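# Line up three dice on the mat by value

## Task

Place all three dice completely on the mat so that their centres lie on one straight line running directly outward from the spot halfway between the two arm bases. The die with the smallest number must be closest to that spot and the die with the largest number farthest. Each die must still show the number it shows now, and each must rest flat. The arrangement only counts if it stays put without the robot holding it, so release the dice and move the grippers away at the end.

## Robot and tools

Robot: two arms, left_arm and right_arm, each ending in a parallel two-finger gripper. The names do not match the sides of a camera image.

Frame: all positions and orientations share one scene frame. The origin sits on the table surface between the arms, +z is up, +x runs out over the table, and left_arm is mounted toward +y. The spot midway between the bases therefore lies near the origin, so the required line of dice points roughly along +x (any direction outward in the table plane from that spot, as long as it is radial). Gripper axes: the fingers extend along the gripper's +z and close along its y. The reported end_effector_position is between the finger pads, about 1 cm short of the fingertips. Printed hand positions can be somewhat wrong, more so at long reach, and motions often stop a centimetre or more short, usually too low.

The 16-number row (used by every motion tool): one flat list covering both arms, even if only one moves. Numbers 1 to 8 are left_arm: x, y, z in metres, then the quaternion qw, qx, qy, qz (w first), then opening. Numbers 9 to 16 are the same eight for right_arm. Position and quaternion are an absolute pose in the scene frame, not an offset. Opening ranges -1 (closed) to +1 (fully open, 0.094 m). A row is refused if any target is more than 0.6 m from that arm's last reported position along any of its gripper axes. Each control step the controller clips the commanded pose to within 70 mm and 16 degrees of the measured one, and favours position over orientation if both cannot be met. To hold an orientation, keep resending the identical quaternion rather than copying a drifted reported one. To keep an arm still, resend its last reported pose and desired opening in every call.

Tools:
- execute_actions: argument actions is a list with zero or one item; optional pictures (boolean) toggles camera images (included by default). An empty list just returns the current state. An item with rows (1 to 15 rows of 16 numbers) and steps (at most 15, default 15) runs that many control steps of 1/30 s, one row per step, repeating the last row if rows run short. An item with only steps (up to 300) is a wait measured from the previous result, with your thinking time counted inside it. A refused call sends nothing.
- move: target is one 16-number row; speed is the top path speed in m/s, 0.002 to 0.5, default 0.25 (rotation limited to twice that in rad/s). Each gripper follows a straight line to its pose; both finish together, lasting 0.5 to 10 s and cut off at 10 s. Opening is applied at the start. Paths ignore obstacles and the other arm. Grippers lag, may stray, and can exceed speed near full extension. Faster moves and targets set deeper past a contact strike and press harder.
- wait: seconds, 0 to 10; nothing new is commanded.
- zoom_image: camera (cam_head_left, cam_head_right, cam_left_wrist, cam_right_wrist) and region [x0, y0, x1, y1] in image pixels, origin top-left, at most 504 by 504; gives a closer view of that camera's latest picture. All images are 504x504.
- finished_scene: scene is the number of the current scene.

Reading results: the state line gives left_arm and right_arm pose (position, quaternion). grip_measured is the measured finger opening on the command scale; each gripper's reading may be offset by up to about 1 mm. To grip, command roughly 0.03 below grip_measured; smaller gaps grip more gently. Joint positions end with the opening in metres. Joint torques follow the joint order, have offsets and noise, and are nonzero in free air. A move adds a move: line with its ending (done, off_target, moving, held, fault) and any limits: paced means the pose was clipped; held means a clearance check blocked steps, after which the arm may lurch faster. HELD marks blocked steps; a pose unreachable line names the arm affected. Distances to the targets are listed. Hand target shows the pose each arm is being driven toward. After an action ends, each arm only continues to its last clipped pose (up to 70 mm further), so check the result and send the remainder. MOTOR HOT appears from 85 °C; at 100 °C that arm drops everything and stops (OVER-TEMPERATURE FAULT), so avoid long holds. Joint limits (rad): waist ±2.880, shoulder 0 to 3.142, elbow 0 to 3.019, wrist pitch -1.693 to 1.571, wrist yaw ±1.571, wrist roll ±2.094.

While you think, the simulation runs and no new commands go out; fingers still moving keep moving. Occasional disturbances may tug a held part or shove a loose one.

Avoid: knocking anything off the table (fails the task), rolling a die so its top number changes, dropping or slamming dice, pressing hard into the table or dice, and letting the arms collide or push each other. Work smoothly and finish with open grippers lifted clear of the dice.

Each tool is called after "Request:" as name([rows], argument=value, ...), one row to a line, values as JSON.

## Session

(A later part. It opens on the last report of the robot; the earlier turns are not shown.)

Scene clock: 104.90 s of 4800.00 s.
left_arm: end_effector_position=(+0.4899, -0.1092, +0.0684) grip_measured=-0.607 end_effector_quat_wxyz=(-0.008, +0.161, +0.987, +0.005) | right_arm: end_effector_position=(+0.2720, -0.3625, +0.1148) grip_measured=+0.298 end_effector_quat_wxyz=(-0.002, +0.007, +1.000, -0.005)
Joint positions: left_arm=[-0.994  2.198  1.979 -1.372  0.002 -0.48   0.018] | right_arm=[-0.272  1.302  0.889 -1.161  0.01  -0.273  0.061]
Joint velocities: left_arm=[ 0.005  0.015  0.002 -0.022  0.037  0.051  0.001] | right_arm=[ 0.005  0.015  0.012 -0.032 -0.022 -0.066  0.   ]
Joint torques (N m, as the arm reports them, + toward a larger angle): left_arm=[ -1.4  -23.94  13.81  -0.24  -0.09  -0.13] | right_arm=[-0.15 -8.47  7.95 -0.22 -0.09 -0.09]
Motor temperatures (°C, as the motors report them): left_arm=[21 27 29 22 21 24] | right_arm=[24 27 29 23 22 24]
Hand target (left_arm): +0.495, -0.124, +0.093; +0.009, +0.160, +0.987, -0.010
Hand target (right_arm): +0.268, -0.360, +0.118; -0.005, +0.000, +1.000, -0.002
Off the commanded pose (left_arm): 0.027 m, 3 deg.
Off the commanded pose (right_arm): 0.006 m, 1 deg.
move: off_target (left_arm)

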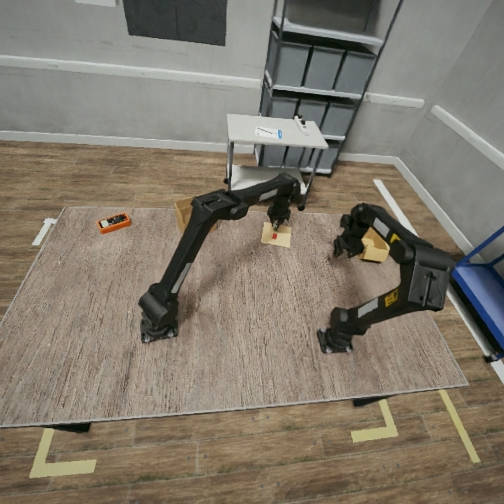

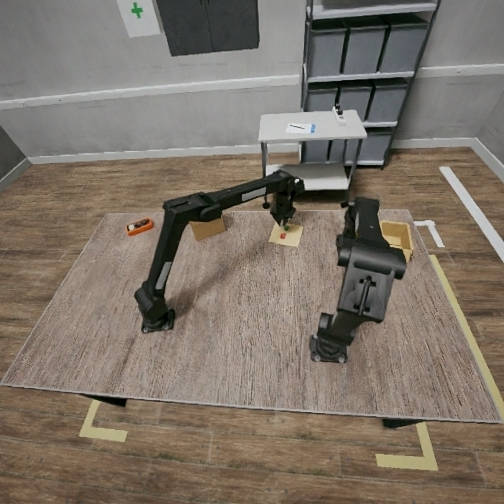

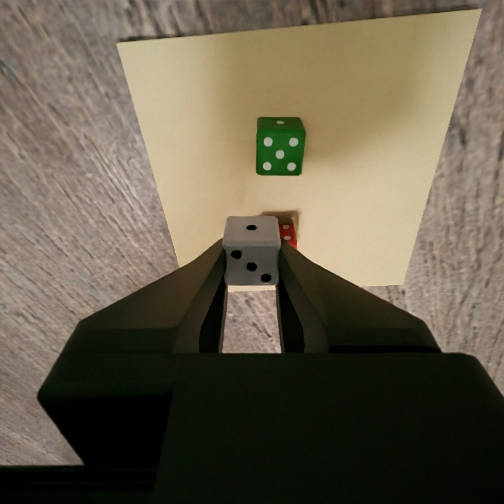

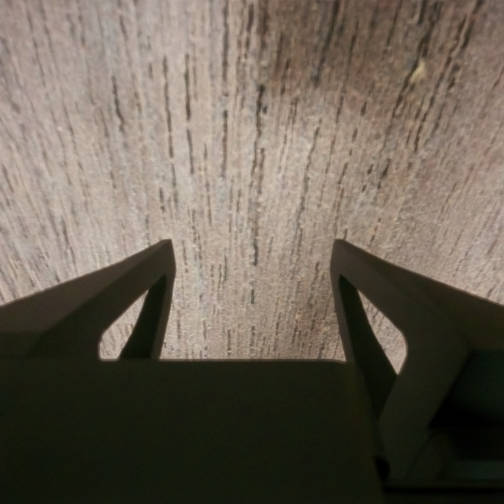

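Request:
move(target=[0.485,-0.124,0.04,0.005,0.16,0.987,-0.005,-0.66,0.27,-0.36,0.12,0,0,1,0,0.3], speed=0.06)

Scene clock: 109.03 s of 4800.00 s.
left_arm: end_effector_position=(+0.4875, -0.1145, +0.0401) grip_measured=-0.607 end_effector_quat_wxyz=(-0.003, +0.160, +0.987, +0.001) | right_arm: end_effector_position=(+0.2724, -0.3614, +0.1148) grip_measured=+0.298 end_effector_quat_wxyz=(-0.001, +0.005, +1.000, -0.001)
Joint positions: left_arm=[-1.002  2.216  1.933 -1.294  0.002 -0.492  0.018] | right_arm=[-0.272  1.302  0.889 -1.161  0.003 -0.279  0.061]
Joint velocities: left_arm=[-0.005  0.005  0.007 -0.002  0.022 -0.022 -0.001] | right_arm=[ 0.015 -0.005  0.012  0.002 -0.022 -0.081  0.   ]
Joint torques (N m, as the arm reports them, + toward a larger angle): left_arm=[ -0.5  -23.51   8.98   1.38  -0.25  -0.15] | right_arm=[ 0.04 -8.98  8.   -0.14 -0.07 -0.03]
Motor temperatures (°C, as the motors report them): left_arm=[21 27 30 22 21 24] | right_arm=[24 26 29 23 22 24]
Hand target (left_arm): +0.485, -0.124, +0.040; +0.005, +0.160, +0.987, -0.005
Hand target (right_arm): +0.270, -0.360, +0.120; +0.000, -0.000, +1.000, +0.000
Off the commanded pose (left_arm): 0.010 m, 1 deg.
Off the commanded pose (right_arm): 0.006 m, 1 deg.
After step 90, 0.17 s passed at rest.
move: done

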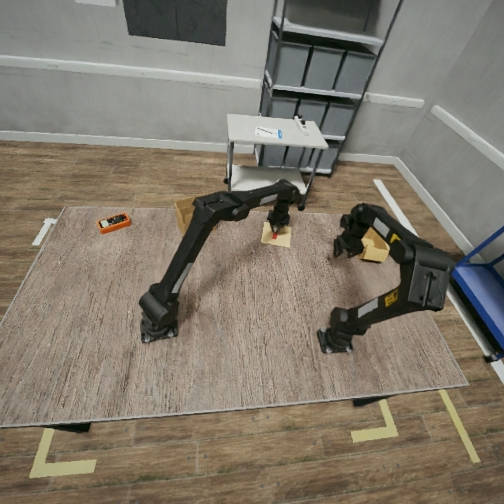

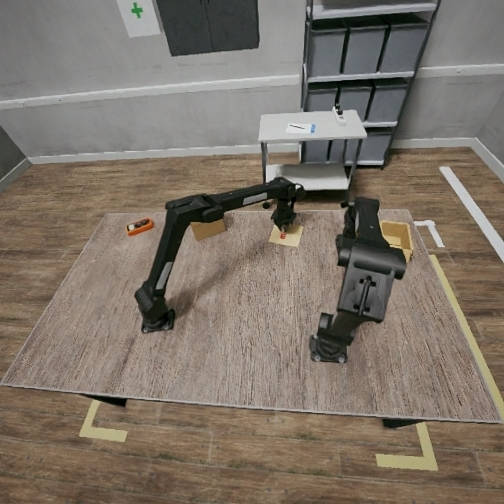

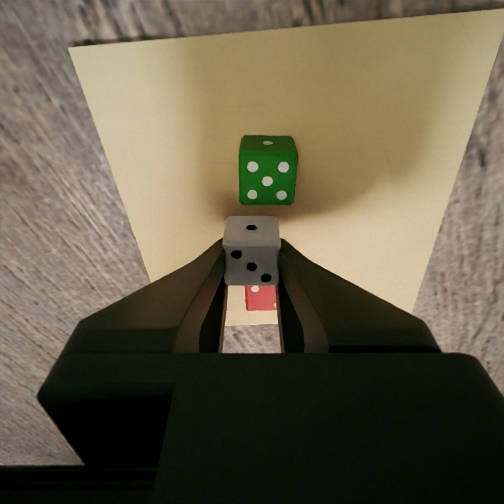

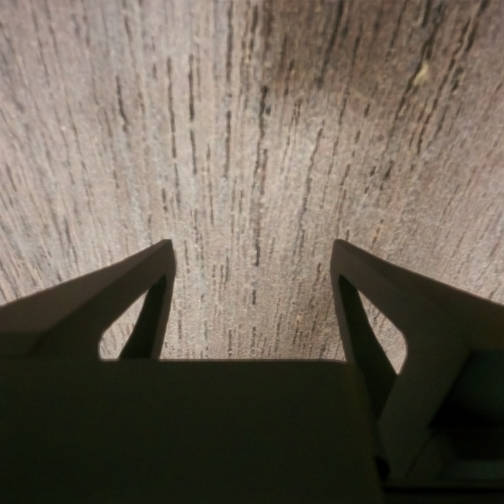

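Need 6 mm right.

Request:
move(target=[0.482,-0.130,0.024,0.005,0.16,0.987,-0.005,-0.66,0.27,-0.36,0.12,0,0,1,0,0.3], speed=0.04)

Scene clock: 112.90 s of 4800.00 s.
left_arm: end_effector_position=(+0.4846, -0.1211, +0.0250) grip_measured=-0.607 end_effector_quat_wxyz=(-0.002, +0.160, +0.987, +0.000) | right_arm: end_effector_position=(+0.2724, -0.3614, +0.1148) grip_measured=+0.298 end_effector_quat_wxyz=(-0.001, +0.005, +1.000, -0.001)
Joint positions: left_arm=[-1.012  2.236  1.928 -1.267  0.002 -0.501  0.018] | right_arm=[-0.272  1.302  0.889 -1.161  0.003 -0.279  0.061]
Joint velocities: left_arm=[ 0.005 -0.015  0.007 -0.012  0.007 -0.066 -0.001] | right_arm=[ 0.005 -0.015 -0.027  0.022 -0.022  0.022  0.001]
Joint torques (N m, as the arm reports them, + toward a larger angle): left_arm=[ -0.29 -23.19   9.05   1.19  -0.22  -0.18] | right_arm=[-0.26 -8.98  7.93 -0.14 -0.05 -0.01]
Motor temperatures (°C, as the motors report them): left_arm=[21 28 30 22 21 24] | right_arm=[24 26 29 23 22 24]
Hand target (left_arm): +0.482, -0.130, +0.024; +0.005, +0.160, +0.987, -0.005
Hand target (right_arm): +0.270, -0.360, +0.120; +0.000, +0.000, +1.000, -0.000
Off the commanded pose (left_arm): 0.009 m, 1 deg.
Off the commanded pose (right_arm): 0.006 m, 1 deg.
move: done

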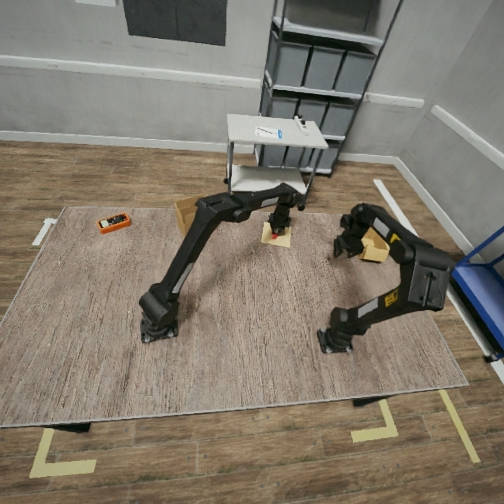

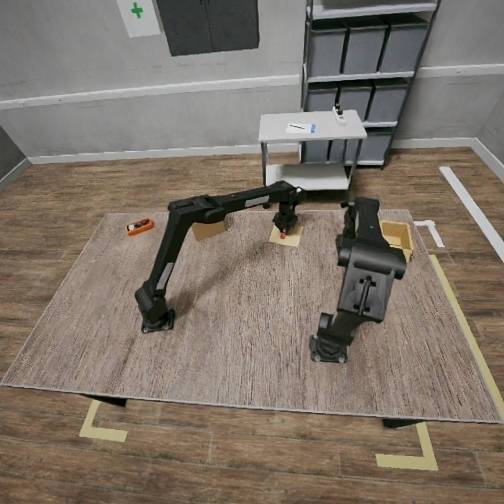

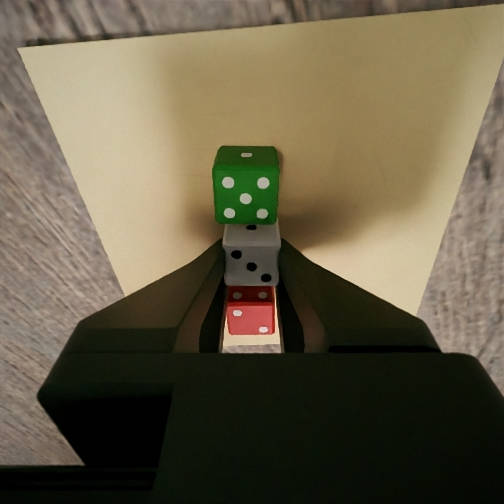

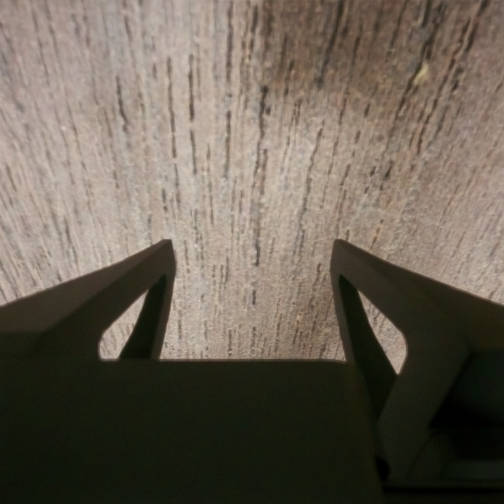

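About 1.5 mm off; it seems down. Release.

Request:
move(target=[0.482,-0.128,0.021,0.005,0.16,0.987,-0.005,-0.5,0.27,-0.36,0.12,0,0,1,0,0.3], speed=0.04)

Request:
move(target=[0.49,-0.135,0.13,0.01,0.16,0.987,-0.01,0.5,0.27,-0.36,0.12,0,0,1,0,0.3], speed=0.15)

Request:
move(target=[0.3,0.15,0.14,0,0.16,0.987,0,0.5,0.27,-0.36,0.12,0,0,1,0,0.3])

Scene clock: 121.37 s of 4800.00 s.
left_arm: end_effector_position=(+0.4838, -0.1202, +0.0218) grip_measured=-0.501 end_effector_quat_wxyz=(-0.002, +0.160, +0.987, +0.001) | right_arm: end_effector_position=(+0.2724, -0.3614, +0.1148) grip_measured=+0.298 end_effector_quat_wxyz=(-0.001, +0.005, +1.000, -0.001)
Joint positions: left_arm=[-1.012  2.236  1.919 -1.258  0.002 -0.502  0.023] | right_arm=[-0.272  1.302  0.889 -1.161  0.003 -0.279  0.061]
Joint velocities: left_arm=[-0.005 -0.015 -0.017  0.002  0.095  0.022  0.001] | right_arm=[-0.005 -0.015  0.002 -0.012 -0.051  0.022  0.001]
Joint torques (N m, as the arm reports them, + toward a larger angle): left_arm=[ -0.58 -23.48   8.64   1.04  -0.25  -0.16] | right_arm=[-0.2  -9.58  8.08 -0.11 -0.06 -0.06]
Motor temperatures (°C, as the motors report them): left_arm=[21 29 30 22 21 24] | right_arm=[24 26 29 23 22 24]
Hand target (left_arm): +0.482, -0.128, +0.021; +0.005, +0.160, +0.987, -0.005
Hand target (right_arm): +0.270, -0.360, +0.120; +0.000, +0.000, +1.000, -0.000
Off the commanded pose (left_arm): 0.008 m, 1 deg.
Off the commanded pose (right_arm): 0.006 m, 1 deg.
After step 90, 4.77 s passed at rest.
move: done

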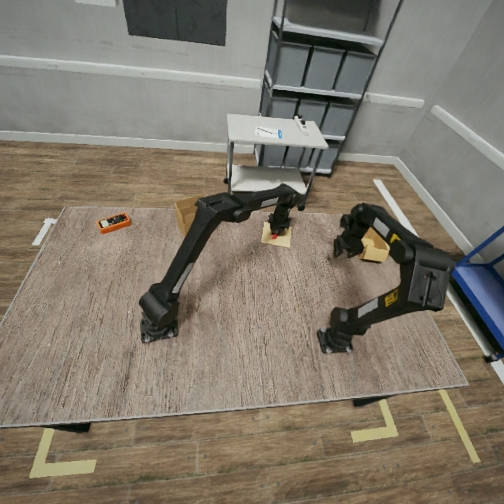

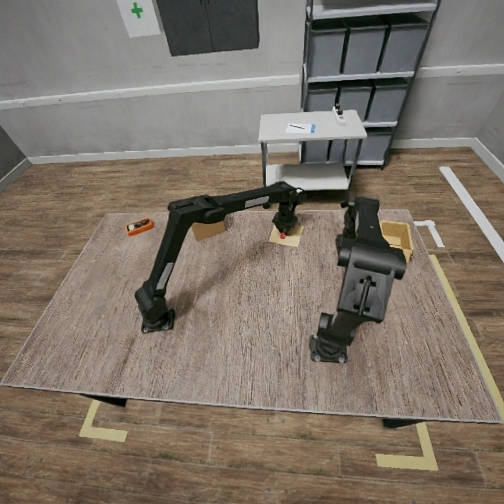

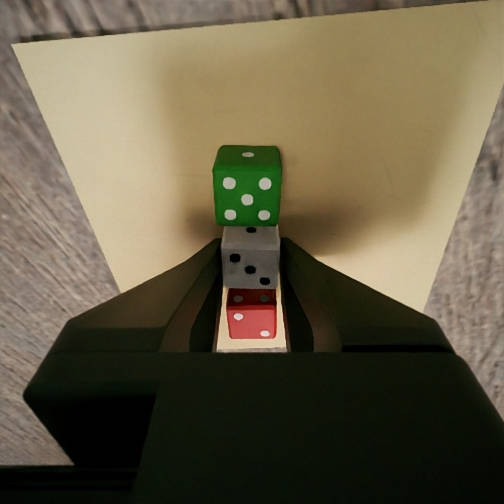

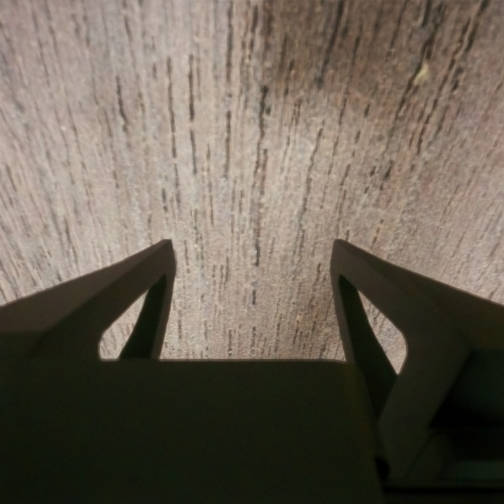

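Scene clock: 122.57 s of 4800.00 s.
left_arm: end_effector_position=(+0.4869, -0.1236, +0.1068) grip_measured=+0.498 end_effector_quat_wxyz=(-0.005, +0.160, +0.987, +0.003) | right_arm: end_effector_position=(+0.2724, -0.3614, +0.1148) grip_measured=+0.298 end_effector_quat_wxyz=(-0.001, +0.005, +1.000, -0.001)
Joint positions: left_arm=[-1.012  2.197  2.079 -1.464  0.002 -0.502  0.07 ] | right_arm=[-0.272  1.302  0.889 -1.161  0.003 -0.279  0.061]
Joint velocities: left_arm=[-0.005 -0.005 -0.002  0.002 -0.007  0.007  0.   ] | right_arm=[-0.015 -0.034 -0.007  0.007 -0.007 -0.066 -0.   ]
Joint torques (N m, as the arm reports them, + toward a larger angle): left_arm=[ -0.21 -23.63  13.49  -0.36  -0.13  -0.08] | right_arm=[ 0.15 -9.43  7.99 -0.15 -0.07 -0.03]
Motor temperatures (°C, as the motors report them): left_arm=[21 29 30 22 21 24] | right_arm=[24 26 29 23 22 24]
Hand target (left_arm): +0.490, -0.134, +0.130; +0.010, +0.160, +0.987, -0.010
Hand target (right_arm): +0.270, -0.360, +0.120; +0.000, +0.000, +1.000, -0.000
Off the commanded pose (left_arm): 0.026 m, 2 deg.
Off the commanded pose (right_arm): 0.006 m, 1 deg.
move: off_target (left_arm)

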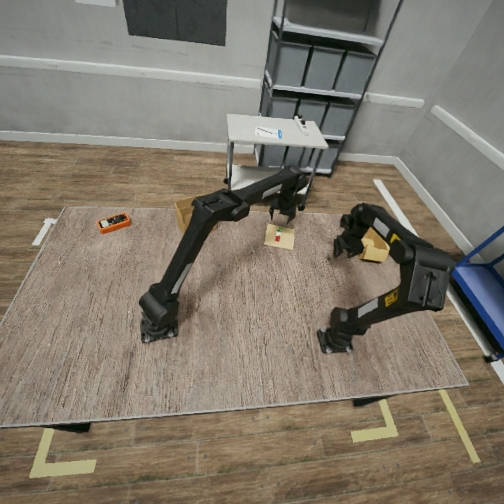

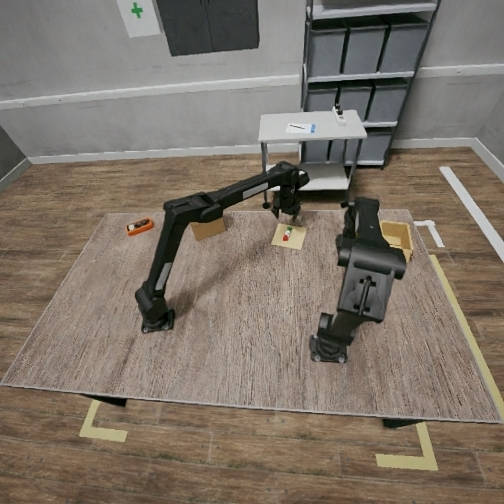

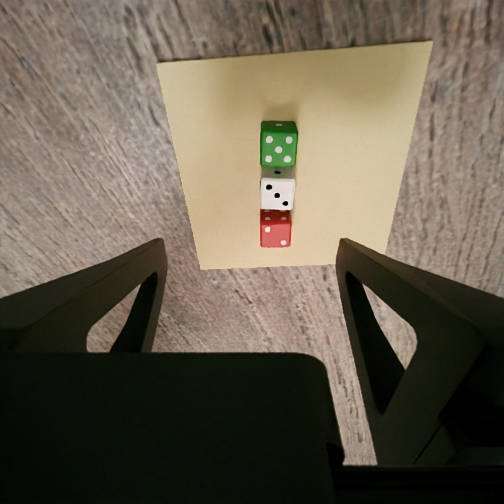

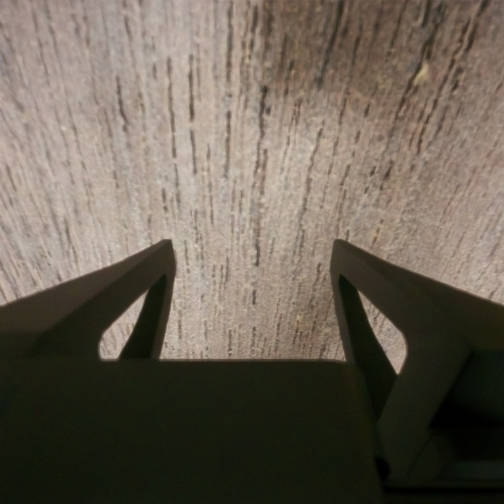

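Scene clock: 124.30 s of 4800.00 s.
left_arm: end_effector_position=(+0.2946, +0.1490, +0.1368) grip_measured=+0.498 end_effector_quat_wxyz=(-0.002, +0.158, +0.987, +0.000) | right_arm: end_effector_position=(+0.2724, -0.3614, +0.1148) grip_measured=+0.298 end_effector_quat_wxyz=(-0.001, +0.005, +1.000, -0.001)
Joint positions: left_arm=[-0.883  1.31   0.959 -1.223  0.002 -0.376  0.07 ] | right_arm=[-0.272  1.302  0.889 -1.161  0.003 -0.279  0.061]
Joint velocities: left_arm=[-0.005 -0.005  0.002  0.017  0.022 -0.007 -0.   ] | right_arm=[-0.005 -0.005  0.017 -0.012  0.022 -0.037 -0.001]
Joint torques (N m, as the arm reports them, + toward a larger angle): left_arm=[ 1.18 -9.55  8.77  0.54 -0.27  0.08] | right_arm=[ 0.14 -8.41  8.03 -0.04 -0.05 -0.07]
Motor temperatures (°C, as the motors report them): left_arm=[21 29 30 22 21 24] | right_arm=[24 26 29 23 22 24]
Hand target (left_arm): +0.299, +0.150, +0.137; +0.000, +0.160, +0.987, -0.001
Hand target (right_arm): +0.270, -0.360, +0.120; +0.000, +0.000, +1.000, -0.000
Off the commanded pose (left_arm): 0.006 m, 0 deg.
Off the commanded pose (right_arm): 0.006 m, 1 deg.
move: done

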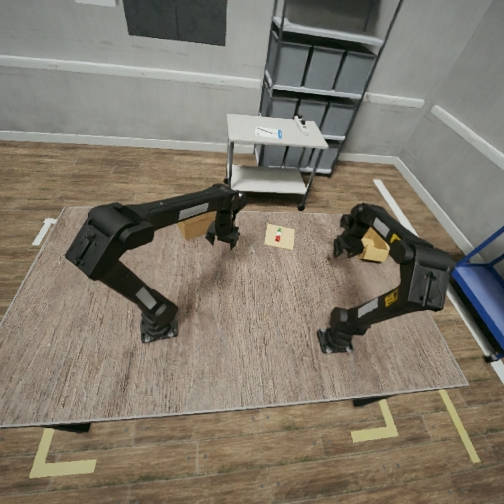

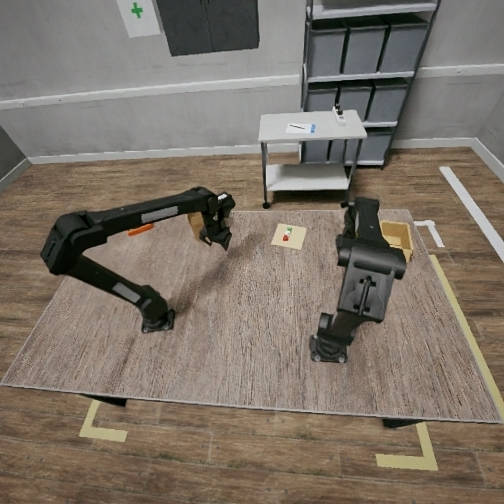

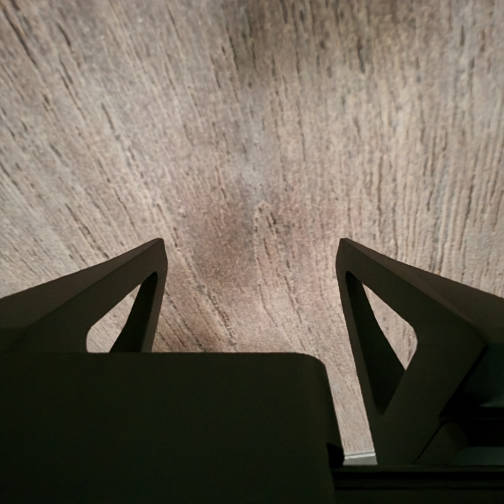

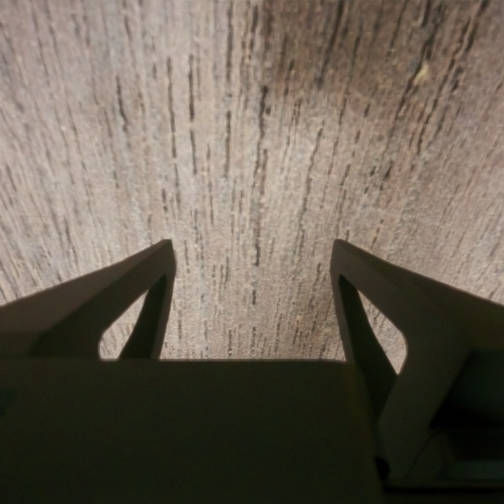

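Request:
finished_scene(scene=2)

The scene is finished: the task was done.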